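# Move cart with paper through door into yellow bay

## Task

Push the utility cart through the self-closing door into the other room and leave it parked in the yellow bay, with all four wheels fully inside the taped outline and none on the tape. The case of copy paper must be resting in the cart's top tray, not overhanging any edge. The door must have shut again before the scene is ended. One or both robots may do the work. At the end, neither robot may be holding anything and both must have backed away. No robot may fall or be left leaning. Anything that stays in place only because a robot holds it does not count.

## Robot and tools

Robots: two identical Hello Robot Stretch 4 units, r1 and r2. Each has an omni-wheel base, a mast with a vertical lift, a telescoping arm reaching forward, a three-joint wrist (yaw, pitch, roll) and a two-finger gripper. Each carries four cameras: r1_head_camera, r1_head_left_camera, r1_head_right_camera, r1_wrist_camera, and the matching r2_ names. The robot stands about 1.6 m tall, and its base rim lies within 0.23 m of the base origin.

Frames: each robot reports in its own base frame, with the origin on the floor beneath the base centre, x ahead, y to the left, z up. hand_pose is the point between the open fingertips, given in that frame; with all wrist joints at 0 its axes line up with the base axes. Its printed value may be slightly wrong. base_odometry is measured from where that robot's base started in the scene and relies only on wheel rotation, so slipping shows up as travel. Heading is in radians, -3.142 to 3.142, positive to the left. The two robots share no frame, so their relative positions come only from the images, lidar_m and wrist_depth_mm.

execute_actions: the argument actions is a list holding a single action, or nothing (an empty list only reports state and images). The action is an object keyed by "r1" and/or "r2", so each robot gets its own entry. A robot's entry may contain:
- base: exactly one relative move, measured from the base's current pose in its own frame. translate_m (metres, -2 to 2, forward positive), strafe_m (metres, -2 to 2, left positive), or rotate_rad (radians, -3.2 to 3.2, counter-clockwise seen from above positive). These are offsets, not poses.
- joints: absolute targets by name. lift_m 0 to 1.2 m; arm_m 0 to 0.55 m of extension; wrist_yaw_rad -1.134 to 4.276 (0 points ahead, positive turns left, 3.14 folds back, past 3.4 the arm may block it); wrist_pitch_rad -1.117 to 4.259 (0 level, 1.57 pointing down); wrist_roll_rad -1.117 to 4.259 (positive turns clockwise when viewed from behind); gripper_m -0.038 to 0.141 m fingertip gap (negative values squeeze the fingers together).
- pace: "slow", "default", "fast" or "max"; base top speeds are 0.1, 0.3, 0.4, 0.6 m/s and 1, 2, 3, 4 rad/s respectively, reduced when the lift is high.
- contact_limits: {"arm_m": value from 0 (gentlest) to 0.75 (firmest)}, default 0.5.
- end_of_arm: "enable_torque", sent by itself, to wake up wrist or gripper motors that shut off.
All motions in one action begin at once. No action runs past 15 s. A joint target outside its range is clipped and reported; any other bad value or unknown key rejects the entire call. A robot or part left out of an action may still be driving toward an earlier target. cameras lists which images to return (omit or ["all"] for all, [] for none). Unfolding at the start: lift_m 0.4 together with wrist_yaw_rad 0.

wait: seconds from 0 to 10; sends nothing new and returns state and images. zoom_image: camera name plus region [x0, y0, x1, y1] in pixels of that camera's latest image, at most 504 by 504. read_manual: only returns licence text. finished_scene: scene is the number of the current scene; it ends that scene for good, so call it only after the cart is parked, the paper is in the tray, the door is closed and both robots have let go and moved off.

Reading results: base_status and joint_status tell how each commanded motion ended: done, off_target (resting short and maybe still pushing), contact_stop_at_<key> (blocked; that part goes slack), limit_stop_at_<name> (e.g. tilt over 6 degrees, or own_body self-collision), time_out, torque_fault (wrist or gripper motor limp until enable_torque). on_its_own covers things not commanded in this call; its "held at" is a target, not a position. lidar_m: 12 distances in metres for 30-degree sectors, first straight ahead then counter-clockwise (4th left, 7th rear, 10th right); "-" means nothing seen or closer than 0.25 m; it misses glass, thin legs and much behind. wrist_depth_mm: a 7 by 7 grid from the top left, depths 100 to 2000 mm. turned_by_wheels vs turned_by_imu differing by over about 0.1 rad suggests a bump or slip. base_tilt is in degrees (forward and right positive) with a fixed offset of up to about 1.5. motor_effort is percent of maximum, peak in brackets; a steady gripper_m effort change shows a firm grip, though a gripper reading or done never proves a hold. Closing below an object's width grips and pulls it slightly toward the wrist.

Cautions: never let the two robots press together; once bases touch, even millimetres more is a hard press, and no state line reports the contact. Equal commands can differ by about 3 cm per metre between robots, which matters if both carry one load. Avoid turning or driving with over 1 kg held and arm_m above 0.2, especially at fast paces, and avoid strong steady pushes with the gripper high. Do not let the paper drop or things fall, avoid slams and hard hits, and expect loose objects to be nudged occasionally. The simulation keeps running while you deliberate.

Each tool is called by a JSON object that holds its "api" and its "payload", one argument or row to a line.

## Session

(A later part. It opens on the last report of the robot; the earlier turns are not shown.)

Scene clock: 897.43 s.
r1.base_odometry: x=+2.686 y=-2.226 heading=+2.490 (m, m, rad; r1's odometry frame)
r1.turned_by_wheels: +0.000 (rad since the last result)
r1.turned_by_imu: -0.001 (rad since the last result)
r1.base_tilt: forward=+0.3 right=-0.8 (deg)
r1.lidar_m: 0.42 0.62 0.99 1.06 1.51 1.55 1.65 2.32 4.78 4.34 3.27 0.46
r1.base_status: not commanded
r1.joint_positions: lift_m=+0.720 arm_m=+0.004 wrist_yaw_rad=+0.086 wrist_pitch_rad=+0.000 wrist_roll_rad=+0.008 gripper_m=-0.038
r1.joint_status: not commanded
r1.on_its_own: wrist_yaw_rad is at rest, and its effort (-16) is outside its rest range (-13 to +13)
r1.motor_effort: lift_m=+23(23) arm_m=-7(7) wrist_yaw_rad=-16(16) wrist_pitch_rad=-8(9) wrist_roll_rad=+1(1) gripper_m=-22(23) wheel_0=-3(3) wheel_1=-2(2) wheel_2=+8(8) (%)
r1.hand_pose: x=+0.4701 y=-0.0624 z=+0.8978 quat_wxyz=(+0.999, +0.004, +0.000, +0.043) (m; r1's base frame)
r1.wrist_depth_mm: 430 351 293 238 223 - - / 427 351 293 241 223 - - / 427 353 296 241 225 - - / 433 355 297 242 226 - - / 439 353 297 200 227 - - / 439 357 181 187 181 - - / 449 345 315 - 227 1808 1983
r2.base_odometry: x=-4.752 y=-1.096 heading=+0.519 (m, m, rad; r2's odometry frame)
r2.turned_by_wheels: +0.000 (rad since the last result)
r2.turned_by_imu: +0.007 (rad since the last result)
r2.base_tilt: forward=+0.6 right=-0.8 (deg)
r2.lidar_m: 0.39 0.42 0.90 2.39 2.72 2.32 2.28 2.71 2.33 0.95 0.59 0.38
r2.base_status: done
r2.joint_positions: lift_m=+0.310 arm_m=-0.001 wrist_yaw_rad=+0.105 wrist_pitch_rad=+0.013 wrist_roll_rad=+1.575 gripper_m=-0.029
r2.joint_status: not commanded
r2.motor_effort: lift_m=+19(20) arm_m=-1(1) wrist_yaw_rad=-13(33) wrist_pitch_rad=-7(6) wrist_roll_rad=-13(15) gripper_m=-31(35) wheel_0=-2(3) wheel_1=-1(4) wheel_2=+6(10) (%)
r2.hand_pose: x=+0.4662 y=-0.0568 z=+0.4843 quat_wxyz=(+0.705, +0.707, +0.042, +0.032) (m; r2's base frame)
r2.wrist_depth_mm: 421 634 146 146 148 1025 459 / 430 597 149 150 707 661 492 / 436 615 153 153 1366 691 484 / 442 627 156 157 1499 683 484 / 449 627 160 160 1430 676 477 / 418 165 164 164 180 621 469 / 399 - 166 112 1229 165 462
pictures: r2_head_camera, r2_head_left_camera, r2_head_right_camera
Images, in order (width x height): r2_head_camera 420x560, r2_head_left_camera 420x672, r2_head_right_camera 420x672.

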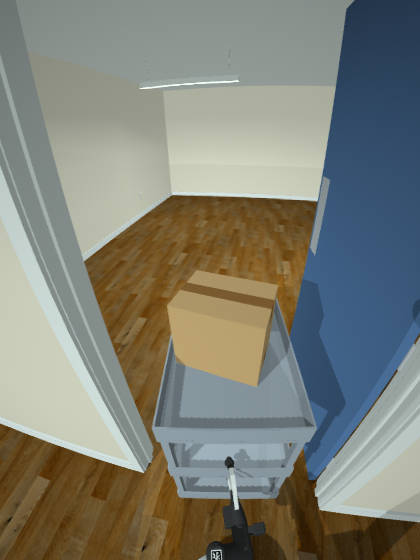

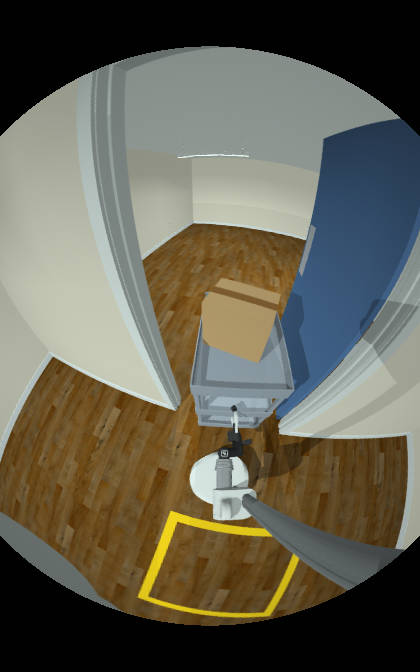

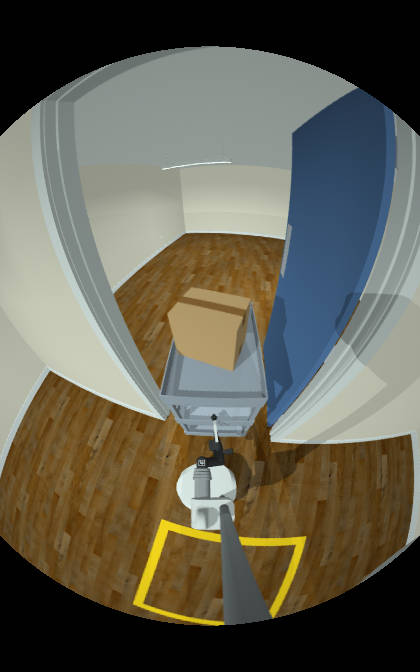

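{"api": "execute_actions", "payload": {
  "actions": [
    {"r2": {"base": {"translate_m": -0.7}, "pace": "slow"}}
  ],
  "cameras": ["r2_head_camera", "r2_head_left_camera", "r2_head_right_camera"]
}}

Scene clock: 912.70 s.
r1.base_odometry: x=+2.686 y=-2.226 heading=+2.490 (m, m, rad; r1's odometry frame)
r1.turned_by_wheels: +0.000 (rad since the last result)
r1.turned_by_imu: -0.001 (rad since the last result)
r1.base_tilt: forward=+0.2 right=-0.8 (deg)
r1.lidar_m: 0.39 0.62 1.01 1.07 1.50 1.54 1.65 2.29 4.78 4.35 3.27 0.47
r1.base_status: not commanded
r1.joint_positions: lift_m=+0.720 arm_m=+0.004 wrist_yaw_rad=+0.086 wrist_pitch_rad=+0.000 wrist_roll_rad=+0.008 gripper_m=-0.038
r1.joint_status: not commanded
r1.on_its_own: wrist_yaw_rad is at rest, and its effort (-17) is outside its rest range (-13 to +13)
r1.motor_effort: lift_m=+23(23) arm_m=-7(7) wrist_yaw_rad=-17(17) wrist_pitch_rad=-8(8) wrist_roll_rad=+0(0) gripper_m=-24(19) wheel_0=-3(3) wheel_1=-2(2) wheel_2=+8(8) (%)
r1.hand_pose: x=+0.4701 y=-0.0624 z=+0.8978 quat_wxyz=(+0.999, +0.004, +0.000, +0.043) (m; r1's base frame)
r1.wrist_depth_mm: 424 351 293 239 224 - - / 430 351 294 240 223 - - / 430 353 296 241 224 - - / 433 355 296 242 226 - - / 436 357 298 200 226 - - / 442 357 181 185 181 - - / 449 343 317 - 228 1863 -
r2.base_odometry: x=-5.360 y=-1.444 heading=+0.520 (m, m, rad; r2's odometry frame)
r2.turned_by_wheels: +0.000 (rad since the last result)
r2.turned_by_imu: +0.007 (rad since the last result)
r2.base_tilt: forward=+0.7 right=-0.8 (deg)
r2.lidar_m: 0.35 0.37 2.24 2.56 1.90 1.65 1.64 1.90 2.14 2.13 1.31 0.40
r2.base_status: done
r2.joint_positions: lift_m=+0.310 arm_m=-0.001 wrist_yaw_rad=+0.105 wrist_pitch_rad=+0.013 wrist_roll_rad=+1.576 gripper_m=-0.029
r2.joint_status: not commanded
r2.on_its_own: wrist_yaw_rad is at rest, and its effort (-14) is outside its rest range (-13 to +13); wrist_roll_rad is at rest, and its effort (-17) is outside its rest range (-13 to +13)
r2.motor_effort: lift_m=+20(20) arm_m=+0(0) wrist_yaw_rad=-14(15) wrist_pitch_rad=-4(6) wrist_roll_rad=-17(17) gripper_m=-31(31) wheel_0=-1(3) wheel_1=+0(4) wheel_2=+5(9) (%)
r2.hand_pose: x=+0.4662 y=-0.0567 z=+0.4845 quat_wxyz=(+0.704, +0.708, +0.042, +0.032) (m; r2's base frame)
r2.wrist_depth_mm: 1255 1464 175 176 1008 960 715 / 427 - 173 175 1537 1008 455 / 436 654 172 173 778 676 488 / 442 627 170 171 1499 683 484 / 449 634 168 169 1464 668 477 / 418 167 167 168 182 621 469 / 144 603 148 112 723 160 462
pictures: r2_head_camera, r2_head_left_camera, r2_head_right_camera
Images, in order (width x height): r2_head_camera 420x560, r2_head_left_camera 420x672, r2_head_right_camera 420x672.

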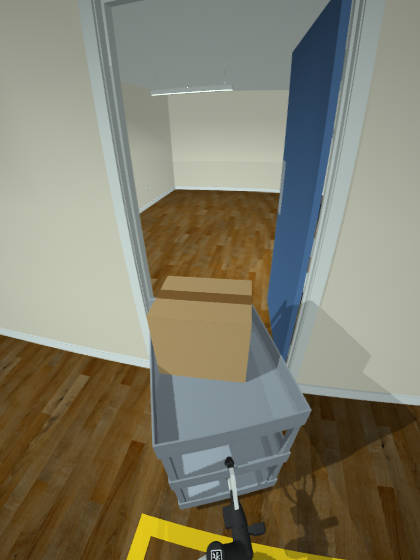

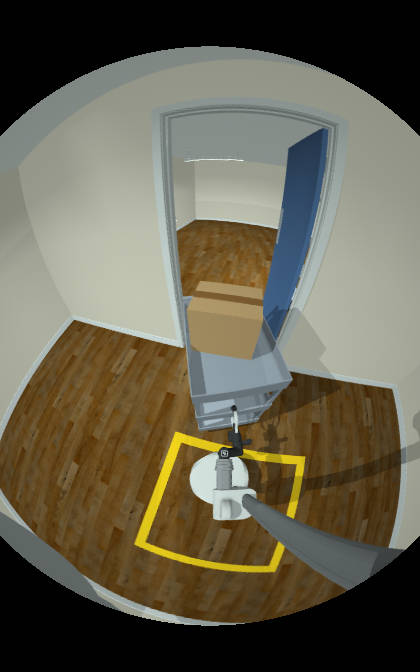

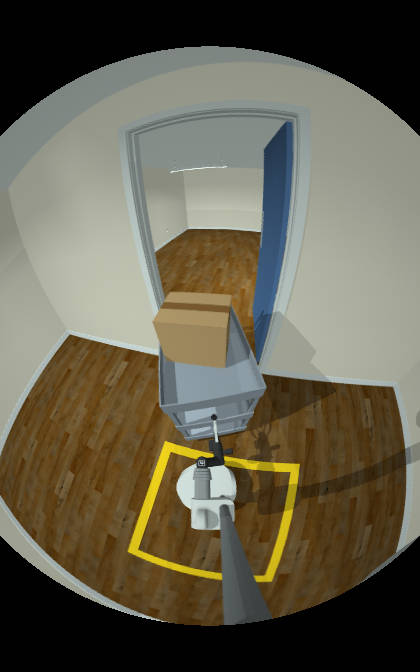

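{"api": "execute_actions", "payload": {
  "actions": [
    {"r2": {"base": {"translate_m": -0.6}, "pace": "slow"}}
  ],
  "cameras": ["r2_head_camera", "r2_head_left_camera", "r2_head_right_camera"]
}}

Scene clock: 929.93 s.
r1.base_odometry: x=+2.686 y=-2.226 heading=+2.490 (m, m, rad; r1's odometry frame)
r1.turned_by_wheels: +0.000 (rad since the last result)
r1.turned_by_imu: -0.001 (rad since the last result)
r1.base_tilt: forward=+0.1 right=-0.7 (deg)
r1.lidar_m: 0.42 0.62 1.00 1.06 1.51 1.53 1.64 2.31 4.79 4.37 3.26 0.46
r1.base_status: not commanded
r1.joint_positions: lift_m=+0.720 arm_m=+0.004 wrist_yaw_rad=+0.086 wrist_pitch_rad=+0.000 wrist_roll_rad=+0.008 gripper_m=-0.038
r1.joint_status: not commanded
r1.on_its_own: wrist_yaw_rad is at rest, and its effort (-17) is outside its rest range (-13 to +13)
r1.motor_effort: lift_m=+23(24) arm_m=-7(7) wrist_yaw_rad=-17(17) wrist_pitch_rad=-9(10) wrist_roll_rad=+0(1) gripper_m=-24(24) wheel_0=-3(3) wheel_1=-2(2) wheel_2=+7(7) (%)
r1.hand_pose: x=+0.4701 y=-0.0624 z=+0.8978 quat_wxyz=(+0.999, +0.004, +0.000, +0.043) (m; r1's base frame)
r1.wrist_depth_mm: 427 353 294 238 222 - - / 424 351 296 240 224 - - / 430 351 297 242 225 - - / 433 353 296 241 224 - - / 439 355 298 200 226 - - / 442 357 181 186 181 - - / 449 342 317 - 226 1863 -
r2.base_odometry: x=-5.881 y=-1.742 heading=+0.520 (m, m, rad; r2's odometry frame)
r2.turned_by_wheels: +0.001 (rad since the last result)
r2.turned_by_imu: +0.008 (rad since the last result)
r2.base_tilt: forward=+0.5 right=-0.5 (deg)
r2.lidar_m: 0.33 0.35 2.71 2.21 1.25 1.06 1.05 1.25 2.01 2.00 1.95 0.43
r2.base_status: done
r2.joint_positions: lift_m=+0.310 arm_m=-0.001 wrist_yaw_rad=+0.108 wrist_pitch_rad=+0.014 wrist_roll_rad=+1.577 gripper_m=-0.029
r2.joint_status: not commanded
r2.on_its_own: wrist_yaw_rad is at rest, and its effort (-22) is outside its rest range (-13 to +13); wrist_roll_rad is at rest, and its effort (-18) is outside its rest range (-13 to +13)
r2.motor_effort: lift_m=+19(19) arm_m=+0(1) wrist_yaw_rad=-22(23) wrist_pitch_rad=-9(7) wrist_roll_rad=-18(19) gripper_m=-33(35) wheel_0=+1(5) wheel_1=+0(3) wheel_2=+6(11) (%)
r2.hand_pose: x=+0.4663 y=-0.0559 z=+0.4842 quat_wxyz=(+0.704, +0.708, +0.043, +0.033) (m; r2's base frame)
r2.wrist_depth_mm: 1281 1281 200 200 1281 1025 715 / 442 - 191 193 1499 1008 439 / 439 - 185 187 1661 647 473 / 442 668 179 181 1464 683 480 / 449 634 173 176 1576 668 473 / 421 167 168 170 188 621 469 / 150 603 147 112 732 159 459
pictures: r2_head_camera, r2_head_left_camera, r2_head_right_camera
Images, in order (width x height): r2_head_camera 420x560, r2_head_left_camera 420x672, r2_head_right_camera 420x672.

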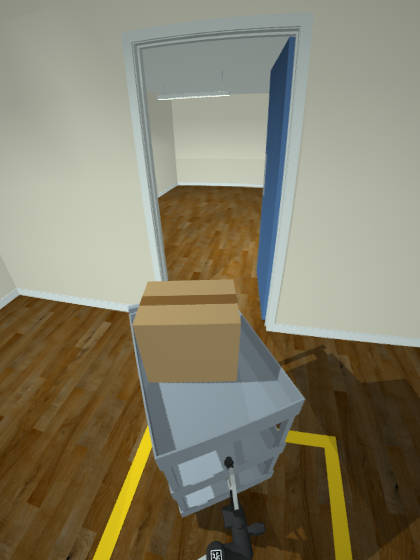

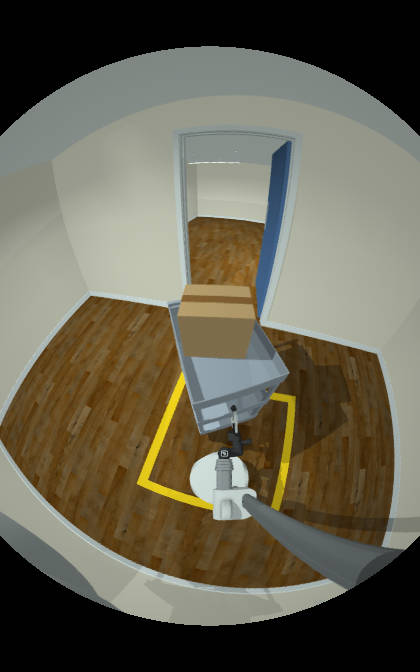

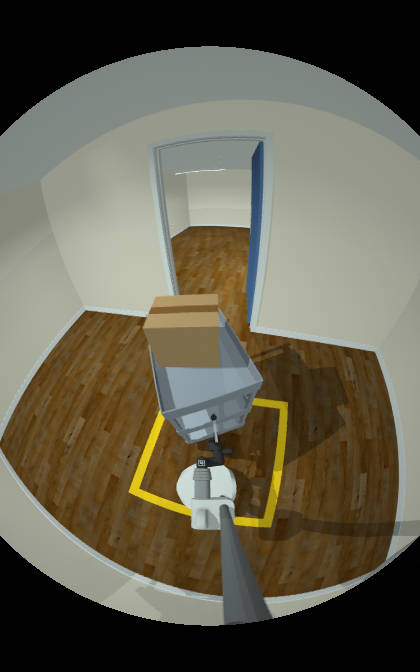

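{"api": "execute_actions", "payload": {
  "actions": [
    {"r2": {"base": {"strafe_m": -0.15}, "pace": "slow"}, "r1": {"joints": {"gripper_m": 0.08}}}
  ],
  "cameras": ["r2_head_camera", "r1_wrist_camera"]
}}

{"api": "execute_actions", "payload": {
  "actions": [
    {"r2": {"base": {"translate_m": -0.2}, "pace": "slow"}, "r1": {"base": {"translate_m": -0.3}}}
  ],
  "cameras": ["r2_head_camera", "r2_head_left_camera", "r2_head_right_camera", "r1_head_camera"]
}}

Scene clock: 944.67 s.
r1.base_odometry: x=+2.686 y=-2.226 heading=+2.490 (m, m, rad; r1's odometry frame)
r1.turned_by_wheels: -0.001 (rad since the last result)
r1.turned_by_imu: -0.001 (rad since the last result)
r1.base_tilt: forward=+0.3 right=-0.7 (deg)
r1.lidar_m: 0.92 0.94 1.01 1.06 1.50 1.56 1.66 2.32 4.80 4.35 3.28 3.17
r1.base_status: not commanded
r1.joint_positions: lift_m=+0.720 arm_m=+0.004 wrist_yaw_rad=+0.080 wrist_pitch_rad=+0.000 wrist_roll_rad=+0.008 gripper_m=+0.080
r1.joint_status: all done
r1.motor_effort: lift_m=+24(23) arm_m=-5(6) wrist_yaw_rad=+1(18) wrist_pitch_rad=-7(8) wrist_roll_rad=+0(1) gripper_m=-4(21) wheel_0=-3(4) wheel_1=-1(2) wheel_2=-1(8) (%)
r1.hand_pose: x=+0.4693 y=-0.0641 z=+0.8979 quat_wxyz=(+0.999, +0.004, +0.000, +0.040) (m; r1's base frame)
r1.wrist_depth_mm: 676 691 707 723 741 - - / 683 683 715 732 750 - - / 683 699 715 741 759 - - / 683 699 723 750 768 - - / 691 707 732 750 768 - - / 691 715 723 741 768 - - / 707 715 741 - 1863 1983 1983
r2.base_odometry: x=-5.806 y=-1.872 heading=+0.521 (m, m, rad; r2's odometry frame)
r2.turned_by_wheels: +0.001 (rad since the last result)
r2.turned_by_imu: +0.004 (rad since the last result)
r2.base_tilt: forward=+0.7 right=-0.8 (deg)
r2.lidar_m: 0.30 0.28 2.87 2.28 1.27 1.10 1.09 1.27 1.85 1.86 1.94 0.46
r2.base_status: done
r2.joint_positions: lift_m=+0.310 arm_m=-0.001 wrist_yaw_rad=+0.109 wrist_pitch_rad=+0.013 wrist_roll_rad=+1.578 gripper_m=-0.029
r2.joint_status: not commanded
r2.on_its_own: wrist_yaw_rad is at rest, and its effort (-26) is outside its rest range (-13 to +13); wrist_roll_rad is at rest, and its effort (-20) is outside its rest range (-13 to +13)
r2.motor_effort: lift_m=+20(19) arm_m=-1(1) wrist_yaw_rad=-26(44) wrist_pitch_rad=-4(7) wrist_roll_rad=-20(22) gripper_m=-30(32) wheel_0=+6(13) wheel_1=+1(4) wheel_2=+4(4) (%)
r2.hand_pose: x=+0.4664 y=-0.0555 z=+0.4846 quat_wxyz=(+0.704, +0.708, +0.043, +0.034) (m; r2's base frame)
r2.wrist_depth_mm: 1281 283 258 251 276 279 278 / 1430 1430 231 229 1336 1008 707 / 439 1808 211 211 1576 991 439 / 442 - 194 196 1661 615 484 / 449 683 181 183 1430 661 477 / 418 167 169 171 189 621 469 / 399 603 154 112 1042 160 462
pictures: r1_wrist_camera, r2_head_camera
Images, in order (width x height): r1_wrist_camera 616x392, r2_head_camera 420x560.

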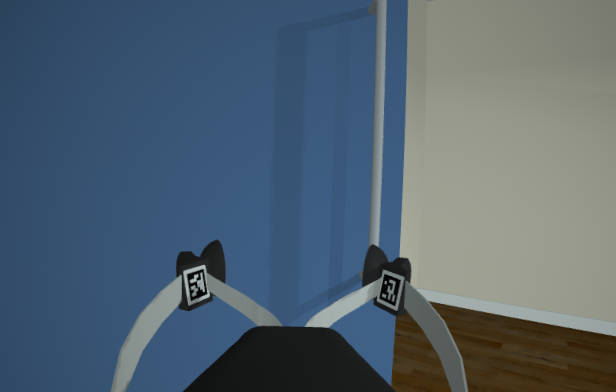

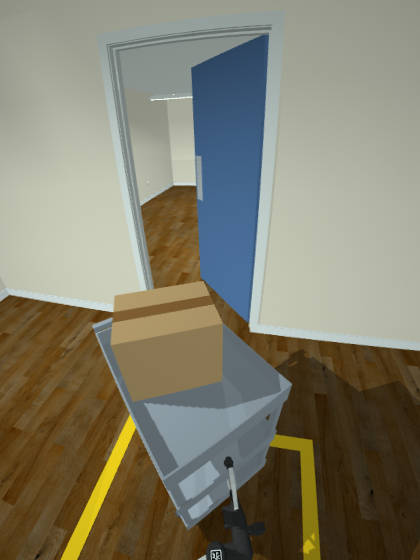

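Scene clock: 947.93 s.
r1.base_odometry: x=+2.925 y=-2.408 heading=+2.489 (m, m, rad; r1's odometry frame)
r1.turned_by_wheels: +0.000 (rad since the last result)
r1.turned_by_imu: -0.001 (rad since the last result)
r1.base_tilt: forward=-0.1 right=-0.9 (deg)
r1.lidar_m: 1.56 1.20 1.16 1.22 1.35 1.28 1.37 1.94 4.63 4.69 3.53 3.44
r1.base_status: done
r1.joint_positions: lift_m=+0.720 arm_m=+0.004 wrist_yaw_rad=+0.080 wrist_pitch_rad=+0.000 wrist_roll_rad=+0.008 gripper_m=+0.080
r1.joint_status: not commanded
r1.motor_effort: lift_m=+23(24) arm_m=-5(5) wrist_yaw_rad=-1(0) wrist_pitch_rad=-7(7) wrist_roll_rad=+1(1) gripper_m=-3(1) wheel_0=-1(5) wheel_1=-2(4) wheel_2=-1(10) (%)
r1.hand_pose: x=+0.4693 y=-0.0641 z=+0.8979 quat_wxyz=(+0.999, +0.004, +0.000, +0.040) (m; r1's base frame)
r1.wrist_depth_mm: 946 1118 1397 1921 - - - / 976 1118 1397 1921 - - - / 976 1138 1397 1983 - - - / 976 1160 1397 - - - - / 976 1160 1397 - - - - / 991 1118 1308 1921 - - - / 991 1118 1366 - - 1921 -
r2.base_odometry: x=-5.979 y=-1.971 heading=+0.521 (m, m, rad; r2's odometry frame)
r2.turned_by_wheels: +0.000 (rad since the last result)
r2.turned_by_imu: +0.002 (rad since the last result)
r2.base_tilt: forward=+0.3 right=-0.7 (deg)
r2.lidar_m: 0.33 0.31 2.94 1.85 1.04 0.89 0.90 1.07 1.81 1.80 2.09 0.43
r2.base_status: done
r2.joint_positions: lift_m=+0.310 arm_m=-0.001 wrist_yaw_rad=+0.098 wrist_pitch_rad=+0.013 wrist_roll_rad=+1.573 gripper_m=-0.029
r2.joint_status: not commanded
r2.motor_effort: lift_m=+20(19) arm_m=+0(0) wrist_yaw_rad=+4(30) wrist_pitch_rad=-5(4) wrist_roll_rad=-8(22) gripper_m=-29(32) wheel_0=-3(4) wheel_1=-2(1) wheel_2=+4(17) (%)
r2.hand_pose: x=+0.4658 y=-0.0587 z=+0.4845 quat_wxyz=(+0.706, +0.707, +0.039, +0.030) (m; r2's base frame)
r2.wrist_depth_mm: 1464 1430 230 228 274 272 274 / 1499 1499 213 213 1537 1025 707 / 436 1708 200 202 1618 1008 449 / 442 676 187 190 1618 627 484 / 445 683 178 180 798 668 480 / 421 167 168 171 182 615 469 / 144 603 157 112 1025 166 459
pictures: r1_head_camera, r2_head_camera, r2_head_left_camera, r2_head_right_camera
Images, in order (width x height): r1_head_camera 420x560, r2_head_camera 420x560, r2_head_left_camera 420x672, r2_head_right_camera 420x672.

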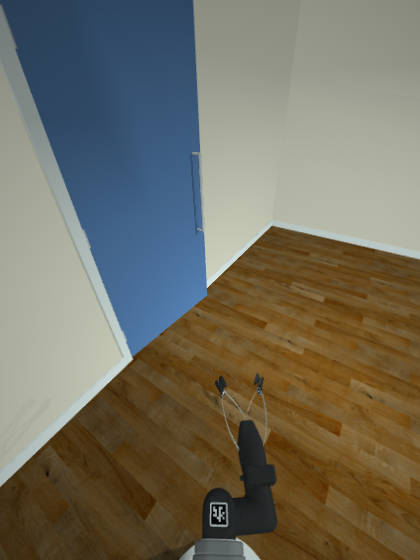

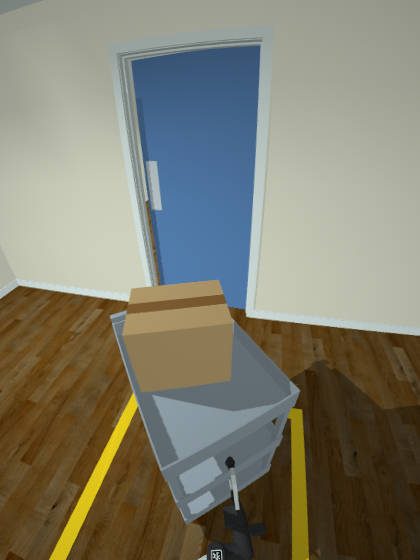

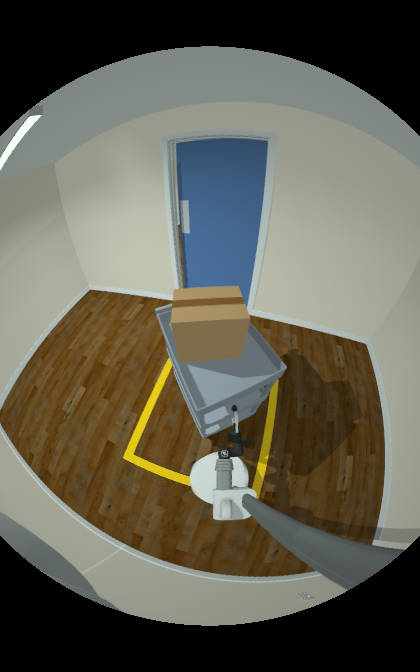

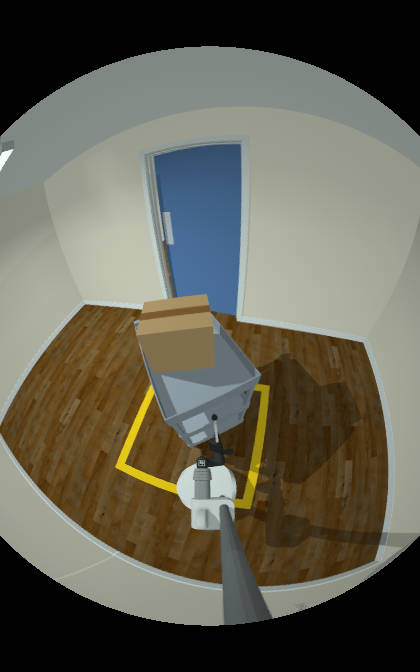

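{"api": "execute_actions", "payload": {
  "actions": [
    {"r2": {"base": {"translate_m": -0.25}, "pace": "slow"}}
  ],
  "cameras": ["r2_head_camera", "r2_head_left_camera", "r2_head_right_camera"]
}}

Scene clock: 959.17 s.
r1.base_odometry: x=+2.925 y=-2.408 heading=+2.489 (m, m, rad; r1's odometry frame)
r1.turned_by_wheels: +0.000 (rad since the last result)
r1.turned_by_imu: -0.001 (rad since the last result)
r1.base_tilt: forward=+0.1 right=-0.8 (deg)
r1.lidar_m: 1.60 1.21 1.16 1.23 1.35 1.29 1.38 1.98 4.64 4.71 3.54 3.44
r1.base_status: not commanded
r1.joint_positions: lift_m=+0.720 arm_m=+0.004 wrist_yaw_rad=+0.080 wrist_pitch_rad=+0.000 wrist_roll_rad=+0.008 gripper_m=+0.080
r1.joint_status: not commanded
r1.motor_effort: lift_m=+24(24) arm_m=-5(5) wrist_yaw_rad=+0(0) wrist_pitch_rad=-8(7) wrist_roll_rad=+1(1) gripper_m=-5(4) wheel_0=-1(1) wheel_1=-2(2) wheel_2=-1(1) (%)
r1.hand_pose: x=+0.4693 y=-0.0641 z=+0.8979 quat_wxyz=(+0.999, +0.004, +0.000, +0.040) (m; r1's base frame)
r1.wrist_depth_mm: 946 1138 1430 1863 - - - / 976 1160 1464 1983 - - - / 976 1160 1430 - - - - / 976 1182 1499 1983 - - - / 976 1182 1430 1983 - - - / 1008 1118 1366 1863 - - - / 991 1118 1397 - - 1921 -
r2.base_odometry: x=-6.196 y=-2.096 heading=+0.520 (m, m, rad; r2's odometry frame)
r2.turned_by_wheels: -0.001 (rad since the last result)
r2.turned_by_imu: +0.002 (rad since the last result)
r2.base_tilt: forward=+0.4 right=-0.8 (deg)
r2.lidar_m: 0.35 0.34 3.00 1.39 0.80 0.67 0.65 0.79 1.37 1.71 2.04 0.41
r2.base_status: done
r2.joint_positions: lift_m=+0.310 arm_m=-0.001 wrist_yaw_rad=+0.096 wrist_pitch_rad=+0.013 wrist_roll_rad=+1.567 gripper_m=-0.029
r2.joint_status: not commanded
r2.motor_effort: lift_m=+19(20) arm_m=+0(0) wrist_yaw_rad=+13(14) wrist_pitch_rad=-6(7) wrist_roll_rad=+9(9) gripper_m=-33(30) wheel_0=-5(7) wheel_1=-3(5) wheel_2=+1(9) (%)
r2.hand_pose: x=+0.4656 y=-0.0595 z=+0.4844 quat_wxyz=(+0.708, +0.705, +0.038, +0.029) (m; r2's base frame)
r2.wrist_depth_mm: 1618 1661 202 202 1618 1042 723 / 424 1756 193 195 1576 1025 654 / 436 1863 187 189 1537 891 469 / 442 668 180 182 809 683 488 / 449 683 174 176 1618 668 477 / 421 168 169 171 179 615 469 / 402 574 148 112 1042 166 462
pictures: r2_head_camera, r2_head_left_camera, r2_head_right_camera
Images, in order (width x height): r2_head_camera 420x560, r2_head_left_camera 420x672, r2_head_right_camera 420x672.

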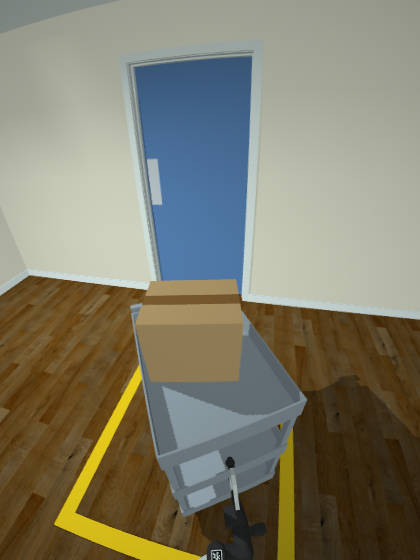

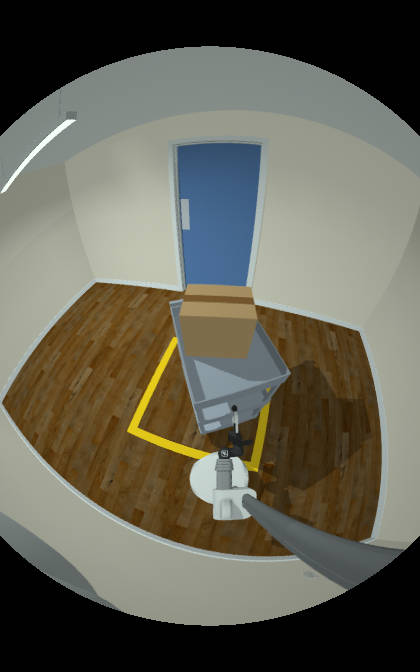

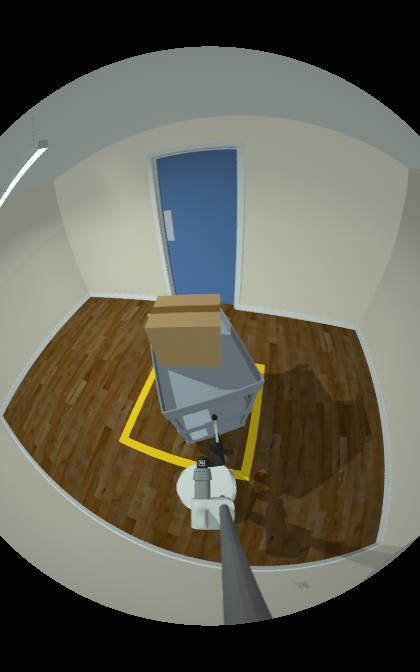

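{"api": "execute_actions", "payload": {
  "actions": [
    {"r2": {"base": {"strafe_m": 0.2}, "pace": "slow"}}
  ],
  "cameras": ["r2_head_camera", "r2_head_left_camera", "r2_head_right_camera"]
}}

Scene clock: 972.20 s.
r1.base_odometry: x=+2.925 y=-2.408 heading=+2.489 (m, m, rad; r1's odometry frame)
r1.turned_by_wheels: +0.000 (rad since the last result)
r1.turned_by_imu: -0.001 (rad since the last result)
r1.base_tilt: forward=+0.3 right=-0.8 (deg)
r1.lidar_m: 1.59 1.20 1.16 1.23 1.34 1.29 1.39 1.98 4.64 4.70 3.54 3.44
r1.base_status: not commanded
r1.joint_positions: lift_m=+0.720 arm_m=+0.004 wrist_yaw_rad=+0.080 wrist_pitch_rad=+0.000 wrist_roll_rad=+0.008 gripper_m=+0.080
r1.joint_status: not commanded
r1.motor_effort: lift_m=+23(23) arm_m=-4(4) wrist_yaw_rad=+0(1) wrist_pitch_rad=-7(7) wrist_roll_rad=+1(0) gripper_m=-7(4) wheel_0=-1(1) wheel_1=-2(2) wheel_2=-1(1) (%)
r1.hand_pose: x=+0.4693 y=-0.0641 z=+0.8979 quat_wxyz=(+0.999, +0.004, +0.000, +0.040) (m; r1's base frame)
r1.wrist_depth_mm: 931 1138 1499 1983 - - - / 960 1138 1430 1983 - - - / 960 1182 1464 1983 - - - / 976 1182 1499 - - - - / 960 1205 1464 - - - - / 1008 1118 1397 1921 - - - / 991 1138 1397 - - 1983 -
r2.base_odometry: x=-6.295 y=-1.922 heading=+0.519 (m, m, rad; r2's odometry frame)
r2.turned_by_wheels: -0.001 (rad since the last result)
r2.turned_by_imu: +0.000 (rad since the last result)
r2.base_tilt: forward=+0.5 right=-0.7 (deg)
r2.lidar_m: 0.38 0.40 2.78 1.27 0.71 0.60 0.61 0.71 1.27 1.92 2.22 0.39
r2.base_status: done
r2.joint_positions: lift_m=+0.310 arm_m=-0.001 wrist_yaw_rad=+0.089 wrist_pitch_rad=+0.010 wrist_roll_rad=+1.564 gripper_m=-0.029
r2.joint_status: not commanded
r2.on_its_own: wrist_yaw_rad is at rest, and its effort (+30) is outside its rest range (-13 to +13); wrist_roll_rad is at rest, and its effort (+16) is outside its rest range (-13 to +13)
r2.motor_effort: lift_m=+18(19) arm_m=+0(0) wrist_yaw_rad=+30(34) wrist_pitch_rad=+5(7) wrist_roll_rad=+16(17) gripper_m=-27(32) wheel_0=-5(14) wheel_1=+0(5) wheel_2=-5(3) (%)
r2.hand_pose: x=+0.4653 y=-0.0614 z=+0.4855 quat_wxyz=(+0.709, +0.704, +0.035, +0.028) (m; r2's base frame)
r2.wrist_depth_mm: 407 1661 156 156 158 1078 691 / 418 615 158 158 159 676 492 / 427 640 159 160 1430 715 500 / 436 661 161 162 768 699 492 / 442 627 163 164 1430 683 484 / 424 168 165 166 176 621 473 / 399 - 167 112 1281 525 455
pictures: r2_head_camera, r2_head_left_camera, r2_head_right_camera
Images, in order (width x height): r2_head_camera 420x560, r2_head_left_camera 420x672, r2_head_right_camera 420x672.

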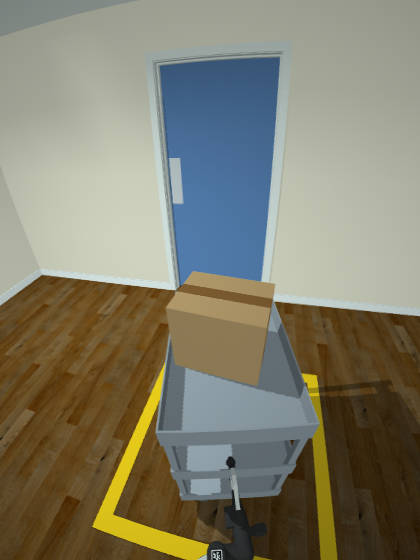

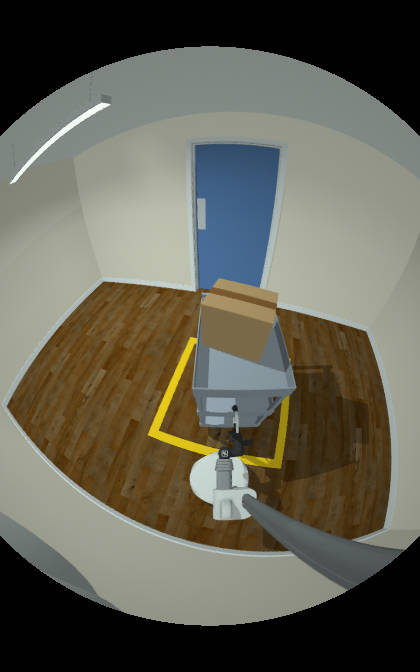

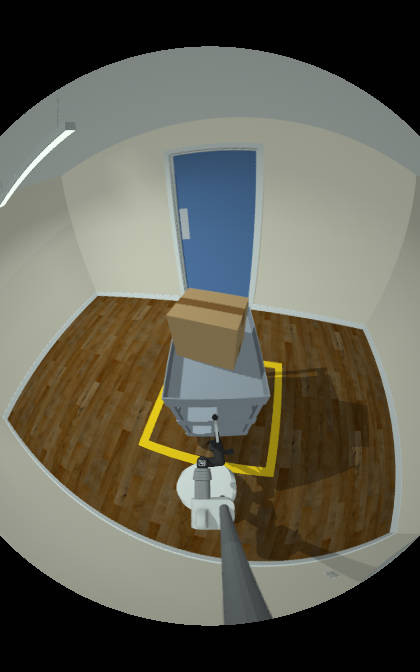

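{"api": "execute_actions", "payload": {
  "actions": [
    {"r2": {"base": {"translate_m": -0.06}, "pace": "slow"}}
  ],
  "cameras": []
}}

{"api": "execute_actions", "payload": {
  "actions": [
    {"r2": {"joints": {"gripper_m": 0.141}}}
  ],
  "cameras": []
}}

{"api": "execute_actions", "payload": {
  "actions": [
    {"r2": {"base": {"translate_m": -0.15}, "pace": "slow"}}
  ],
  "cameras": ["r2_head_camera", "r2_wrist_camera"]
}}

{"api": "execute_actions", "payload": {
  "actions": [
    {"r2": {"base": {"strafe_m": -0.9}}}
  ],
  "cameras": ["r2_head_camera", "r2_head_left_camera"]
}}

Scene clock: 981.77 s.
r1.base_odometry: x=+2.925 y=-2.408 heading=+2.489 (m, m, rad; r1's odometry frame)
r1.turned_by_wheels: +0.000 (rad since the last result)
r1.turned_by_imu: -0.001 (rad since the last result)
r1.base_tilt: forward=+0.1 right=-0.8 (deg)
r1.lidar_m: 1.62 1.21 1.16 1.23 1.33 1.29 1.38 1.97 4.64 4.69 3.54 3.43
r1.base_status: not commanded
r1.joint_positions: lift_m=+0.720 arm_m=+0.004 wrist_yaw_rad=+0.080 wrist_pitch_rad=+0.000 wrist_roll_rad=+0.008 gripper_m=+0.080
r1.joint_status: not commanded
r1.motor_effort: lift_m=+23(23) arm_m=-5(4) wrist_yaw_rad=+0(0) wrist_pitch_rad=-8(8) wrist_roll_rad=+0(1) gripper_m=-3(4) wheel_0=-1(1) wheel_1=-1(2) wheel_2=-1(1) (%)
r1.hand_pose: x=+0.4693 y=-0.0641 z=+0.8979 quat_wxyz=(+0.999, +0.004, +0.000, +0.040) (m; r1's base frame)
r1.wrist_depth_mm: 946 1118 1430 1921 - - - / 960 1160 1464 1921 - - - / 976 1182 1464 1921 - - - / 976 1160 1499 1983 - - - / 991 1182 1464 - - - - / 991 1098 1336 1921 - - - / 991 1118 1397 - - 1921 -
r2.base_odometry: x=-6.347 y=-1.952 heading=+0.519 (m, m, rad; r2's odometry frame)
r2.turned_by_wheels: +0.000 (rad since the last result)
r2.turned_by_imu: +0.002 (rad since the last result)
r2.base_tilt: forward=+0.5 right=-0.8 (deg)
r2.lidar_m: 0.37 0.40 2.80 1.16 0.64 0.54 0.54 0.66 1.16 1.93 2.20 0.40
r2.base_status: done
r2.joint_positions: lift_m=+0.310 arm_m=-0.001 wrist_yaw_rad=+0.098 wrist_pitch_rad=+0.010 wrist_roll_rad=+1.563 gripper_m=-0.029
r2.joint_status: not commanded
r2.on_its_own: wrist_roll_rad is at rest, and its effort (+19) is outside its rest range (-13 to +13)
r2.motor_effort: lift_m=+18(18) arm_m=-1(0) wrist_yaw_rad=+5(31) wrist_pitch_rad=+3(5) wrist_roll_rad=+19(19) gripper_m=-30(33) wheel_0=-2(10) wheel_1=-3(5) wheel_2=+5(10) (%)
r2.hand_pose: x=+0.4658 y=-0.0588 z=+0.4855 quat_wxyz=(+0.709, +0.703, +0.038, +0.031) (m; r2's base frame)
r2.wrist_depth_mm: 407 1756 153 154 155 1078 462 / 415 615 156 156 157 683 508 / 424 627 158 159 1430 715 500 / 430 654 160 161 759 699 496 / 442 668 163 163 778 683 484 / 424 167 165 166 177 615 473 / 271 - 167 112 1281 517 455
pictures: none
No camera images: the call's "cameras" was empty. Leave "cameras" out to get every camera's image.

Scene clock: 984.37 s.
r1.base_odometry: x=+2.925 y=-2.408 heading=+2.489 (m, m, rad; r1's odometry frame)
r1.turned_by_wheels: +0.000 (rad since the last result)
r1.turned_by_imu: +0.000 (rad since the last result)
r1.base_tilt: forward=+0.3 right=-0.9 (deg)
r1.lidar_m: 1.59 1.19 1.16 1.23 1.34 1.29 1.38 1.95 4.63 4.74 3.52 3.44
r1.base_status: not commanded
r1.joint_positions: lift_m=+0.720 arm_m=+0.004 wrist_yaw_rad=+0.080 wrist_pitch_rad=+0.000 wrist_roll_rad=+0.008 gripper_m=+0.080
r1.joint_status: not commanded
r1.motor_effort: lift_m=+24(24) arm_m=-5(4) wrist_yaw_rad=-1(0) wrist_pitch_rad=-7(7) wrist_roll_rad=+1(1) gripper_m=+0(3) wheel_0=-1(1) wheel_1=-2(2) wheel_2=-1(1) (%)
r1.hand_pose: x=+0.4693 y=-0.0641 z=+0.8979 quat_wxyz=(+0.999, +0.004, +0.000, +0.040) (m; r1's base frame)
r1.wrist_depth_mm: 976 1160 1464 1921 - - - / 960 1160 1430 1921 - - - / 960 1160 1464 1983 - - - / 960 1182 1499 - - - - / 991 1182 1499 - - - - / 976 1118 1397 1863 - - - / 1008 1138 1397 - - 1983 1983
r2.base_odometry: x=-6.347 y=-1.952 heading=+0.519 (m, m, rad; r2's odometry frame)
r2.turned_by_wheels: +0.000 (rad since the last result)
r2.turned_by_imu: +0.001 (rad since the last result)
r2.base_tilt: forward=+0.8 right=-0.7 (deg)
r2.lidar_m: 0.38 0.42 2.78 1.15 0.65 0.56 0.53 0.64 1.18 1.91 2.20 0.42
r2.base_status: not commanded
r2.joint_positions: lift_m=+0.310 arm_m=-0.001 wrist_yaw_rad=+0.100 wrist_pitch_rad=+0.013 wrist_roll_rad=+1.570 gripper_m=+0.141
r2.joint_status: all done
r2.motor_effort: lift_m=+17(18) arm_m=+0(1) wrist_yaw_rad=+1(21) wrist_pitch_rad=-5(20) wrist_roll_rad=+0(18) gripper_m=-2(31) wheel_0=+0(2) wheel_1=-2(3) wheel_2=-1(5) (%)
r2.hand_pose: x=+0.4659 y=-0.0583 z=+0.4847 quat_wxyz=(+0.707, +0.706, +0.040, +0.031) (m; r2's base frame)
r2.wrist_depth_mm: 418 1708 175 176 1464 1042 462 / 427 634 178 179 750 661 496 / 436 661 181 182 1499 699 492 / 439 668 183 185 1618 676 484 / 449 627 187 188 1576 661 477 / 455 197 189 190 216 549 469 / 459 - 192 112 1618 569 459
pictures: none
No camera images: the call's "cameras" was empty. Leave "cameras" out to get every camera's image.

Scene clock: 987.13 s.
r1.base_odometry: x=+2.925 y=-2.408 heading=+2.489 (m, m, rad; r1's odometry frame)
r1.turned_by_wheels: +0.000 (rad since the last result)
r1.turned_by_imu: +0.000 (rad since the last result)
r1.base_tilt: forward=+0.1 right=-0.9 (deg)
r1.lidar_m: 1.61 1.19 1.16 1.23 1.33 1.30 1.39 1.97 4.64 4.70 3.54 3.44
r1.base_status: not commanded
r1.joint_positions: lift_m=+0.720 arm_m=+0.004 wrist_yaw_rad=+0.080 wrist_pitch_rad=+0.000 wrist_roll_rad=+0.008 gripper_m=+0.080
r1.joint_status: not commanded
r1.motor_effort: lift_m=+23(23) arm_m=-4(4) wrist_yaw_rad=-1(1) wrist_pitch_rad=-7(6) wrist_roll_rad=+0(0) gripper_m=+2(2) wheel_0=-1(1) wheel_1=-1(2) wheel_2=-1(1) (%)
r1.hand_pose: x=+0.4693 y=-0.0641 z=+0.8979 quat_wxyz=(+0.999, +0.004, +0.000, +0.040) (m; r1's base frame)
r1.wrist_depth_mm: 946 1138 1397 1921 - - - / 960 1138 1430 1921 - - - / 976 1160 1464 1983 - - - / 991 1160 1499 1983 - - - / 976 1160 1430 1983 - - - / 991 1118 1366 1863 - - - / 991 1138 1397 - - 1983 -
r2.base_odometry: x=-6.478 y=-2.026 heading=+0.519 (m, m, rad; r2's odometry frame)
r2.turned_by_wheels: +0.000 (rad since the last result)
r2.turned_by_imu: +0.001 (rad since the last result)
r2.base_tilt: forward=+0.4 right=-0.8 (deg)
r2.lidar_m: 0.53 0.61 2.83 0.87 0.48 0.37 0.39 0.47 0.85 1.89 2.16 0.56
r2.base_status: done
r2.joint_positions: lift_m=+0.310 arm_m=-0.001 wrist_yaw_rad=+0.100 wrist_pitch_rad=+0.013 wrist_roll_rad=+1.570 gripper_m=+0.141
r2.joint_status: not commanded
r2.motor_effort: lift_m=+17(17) arm_m=+0(1) wrist_yaw_rad=+0(0) wrist_pitch_rad=-4(6) wrist_roll_rad=+1(0) gripper_m=+0(3) wheel_0=+0(4) wheel_1=+0(7) wheel_2=+1(6) (%)
r2.hand_pose: x=+0.4659 y=-0.0583 z=+0.4846 quat_wxyz=(+0.707, +0.706, +0.040, +0.031) (m; r2's base frame)
r2.wrist_depth_mm: 418 1863 1863 319 1576 342 345 / 430 634 1921 324 1708 683 496 / 436 661 - 330 1863 699 488 / 442 676 - 334 1808 683 484 / 449 634 917 340 946 661 477 / 452 197 343 347 917 549 466 / 459 - - 112 1618 569 466
pictures: r2_head_camera, r2_wrist_camera
Images, in order (width x height): r2_head_camera 420x560, r2_wrist_camera 616x392.

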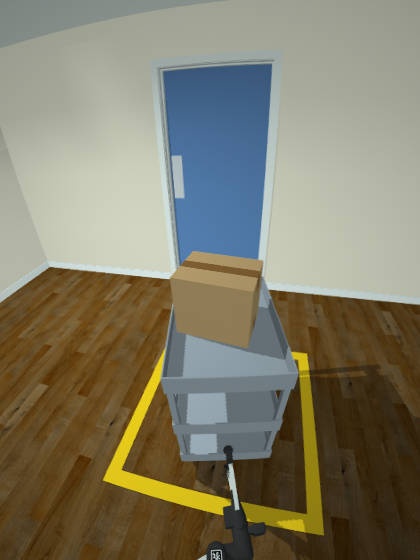

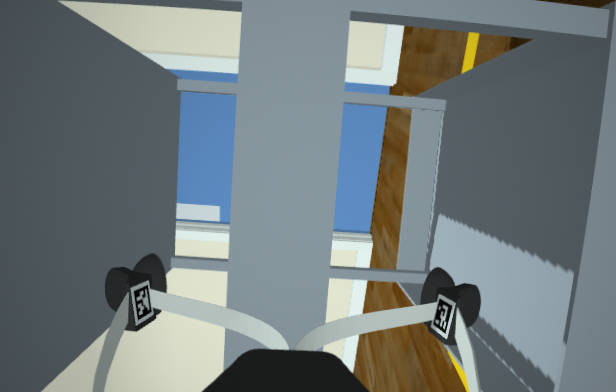

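Scene clock: 991.47 s.
r1.base_odometry: x=+2.925 y=-2.408 heading=+2.489 (m, m, rad; r1's odometry frame)
r1.turned_by_wheels: +0.000 (rad since the last result)
r1.turned_by_imu: -0.001 (rad since the last result)
r1.base_tilt: forward=+0.1 right=-0.9 (deg)
r1.lidar_m: 1.61 1.19 1.15 1.22 1.34 1.31 1.39 1.97 4.62 4.71 3.54 3.43
r1.base_status: not commanded
r1.joint_positions: lift_m=+0.720 arm_m=+0.004 wrist_yaw_rad=+0.080 wrist_pitch_rad=+0.000 wrist_roll_rad=+0.008 gripper_m=+0.080
r1.joint_status: not commanded
r1.motor_effort: lift_m=+24(24) arm_m=-5(5) wrist_yaw_rad=+0(0) wrist_pitch_rad=-7(8) wrist_roll_rad=+1(0) gripper_m=+0(2) wheel_0=-1(1) wheel_1=-2(2) wheel_2=-1(1) (%)
r1.hand_pose: x=+0.4693 y=-0.0641 z=+0.8979 quat_wxyz=(+0.999, +0.004, +0.000, +0.040) (m; r1's base frame)
r1.wrist_depth_mm: 946 1118 1397 1983 - - - / 960 1160 1464 1983 - - - / 1008 1205 1499 1983 - - - / 976 1182 1499 - - - - / 991 1182 1464 - - - - / 1008 1118 1366 1921 - - - / 976 1160 1397 - - 1921 -
r2.base_odometry: x=-6.031 y=-2.808 heading=+0.519 (m, m, rad; r2's odometry frame)
r2.turned_by_wheels: +0.000 (rad since the last result)
r2.turned_by_imu: +0.003 (rad since the last result)
r2.base_tilt: forward=+0.4 right=-0.6 (deg)
r2.lidar_m: 2.12 0.84 0.82 1.33 0.74 0.63 0.64 0.75 0.99 0.97 1.18 2.02
r2.base_status: done
r2.joint_positions: lift_m=+0.310 arm_m=-0.001 wrist_yaw_rad=+0.100 wrist_pitch_rad=+0.013 wrist_roll_rad=+1.570 gripper_m=+0.141
r2.joint_status: not commanded
r2.motor_effort: lift_m=+18(18) arm_m=+0(0) wrist_yaw_rad=+1(2) wrist_pitch_rad=-5(5) wrist_roll_rad=+0(0) gripper_m=-1(4) wheel_0=+0(8) wheel_1=+2(9) wheel_2=+0(0) (%)
r2.hand_pose: x=+0.4659 y=-0.0582 z=+0.4846 quat_wxyz=(+0.707, +0.706, +0.040, +0.031) (m; r2's base frame)
r2.wrist_depth_mm: 1708 1661 1708 1661 1661 1025 723 / 1708 1756 1756 1756 1756 1008 707 / 1863 1863 1863 1808 1808 1008 715 / 1921 1983 - - 1808 976 699 / - - - - 1756 946 683 / - 197 - - 1397 788 676 / - - - 112 1618 854 661
pictures: r2_head_camera, r2_head_left_camera
Images, in order (width x height): r2_head_camera 420x560, r2_head_left_camera 420x672.

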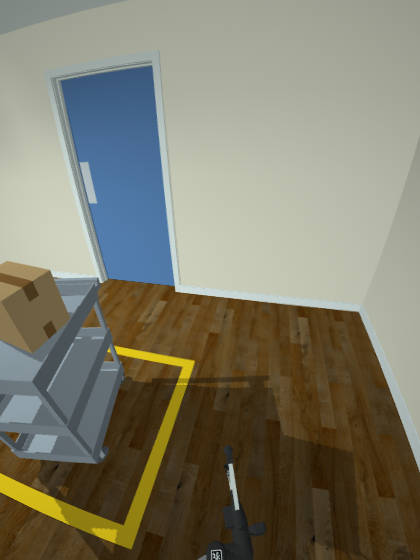

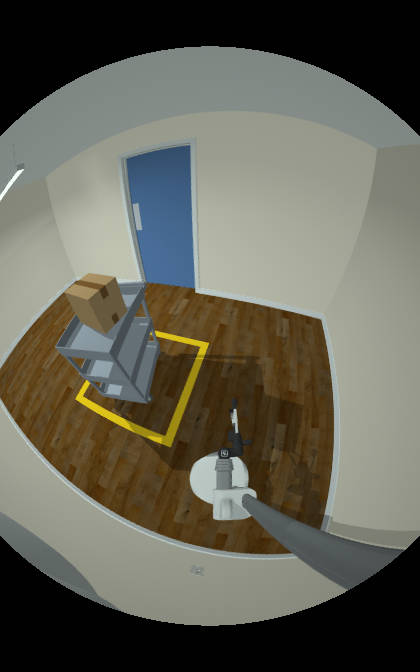

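{"api": "zoom_image", "payload": {
  "camera": "r2_head_camera",
  "region": [0, 250, 240, 560]
}}

{"api": "zoom_image", "payload": {
  "camera": "r2_head_left_camera",
  "region": [40, 260, 240, 460]
}}

Region (0, 250, 240, 560) of r2_head_camera's 420x560 image, scaled by 1.626, with more detail than that image has; it fills the left 390 columns of this view, and the rest is white.

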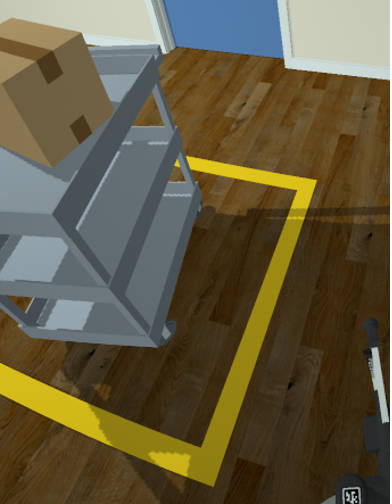

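Region (40, 260, 240, 460) of r2_head_left_camera's 420x672 image, scaled by 2.520, with more detail than that image has.

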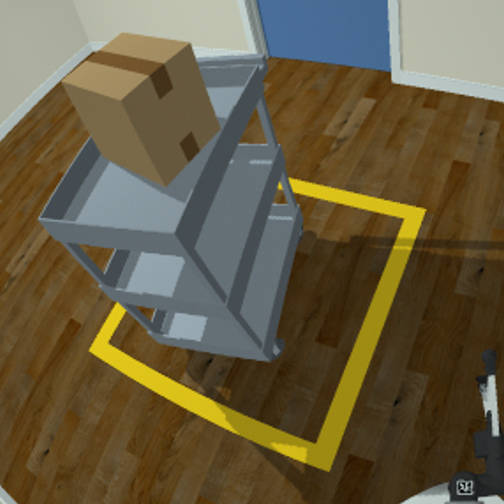

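{"api": "finished_scene", "payload": {
  "scene": 1
}}

The scene is finished: the task was done.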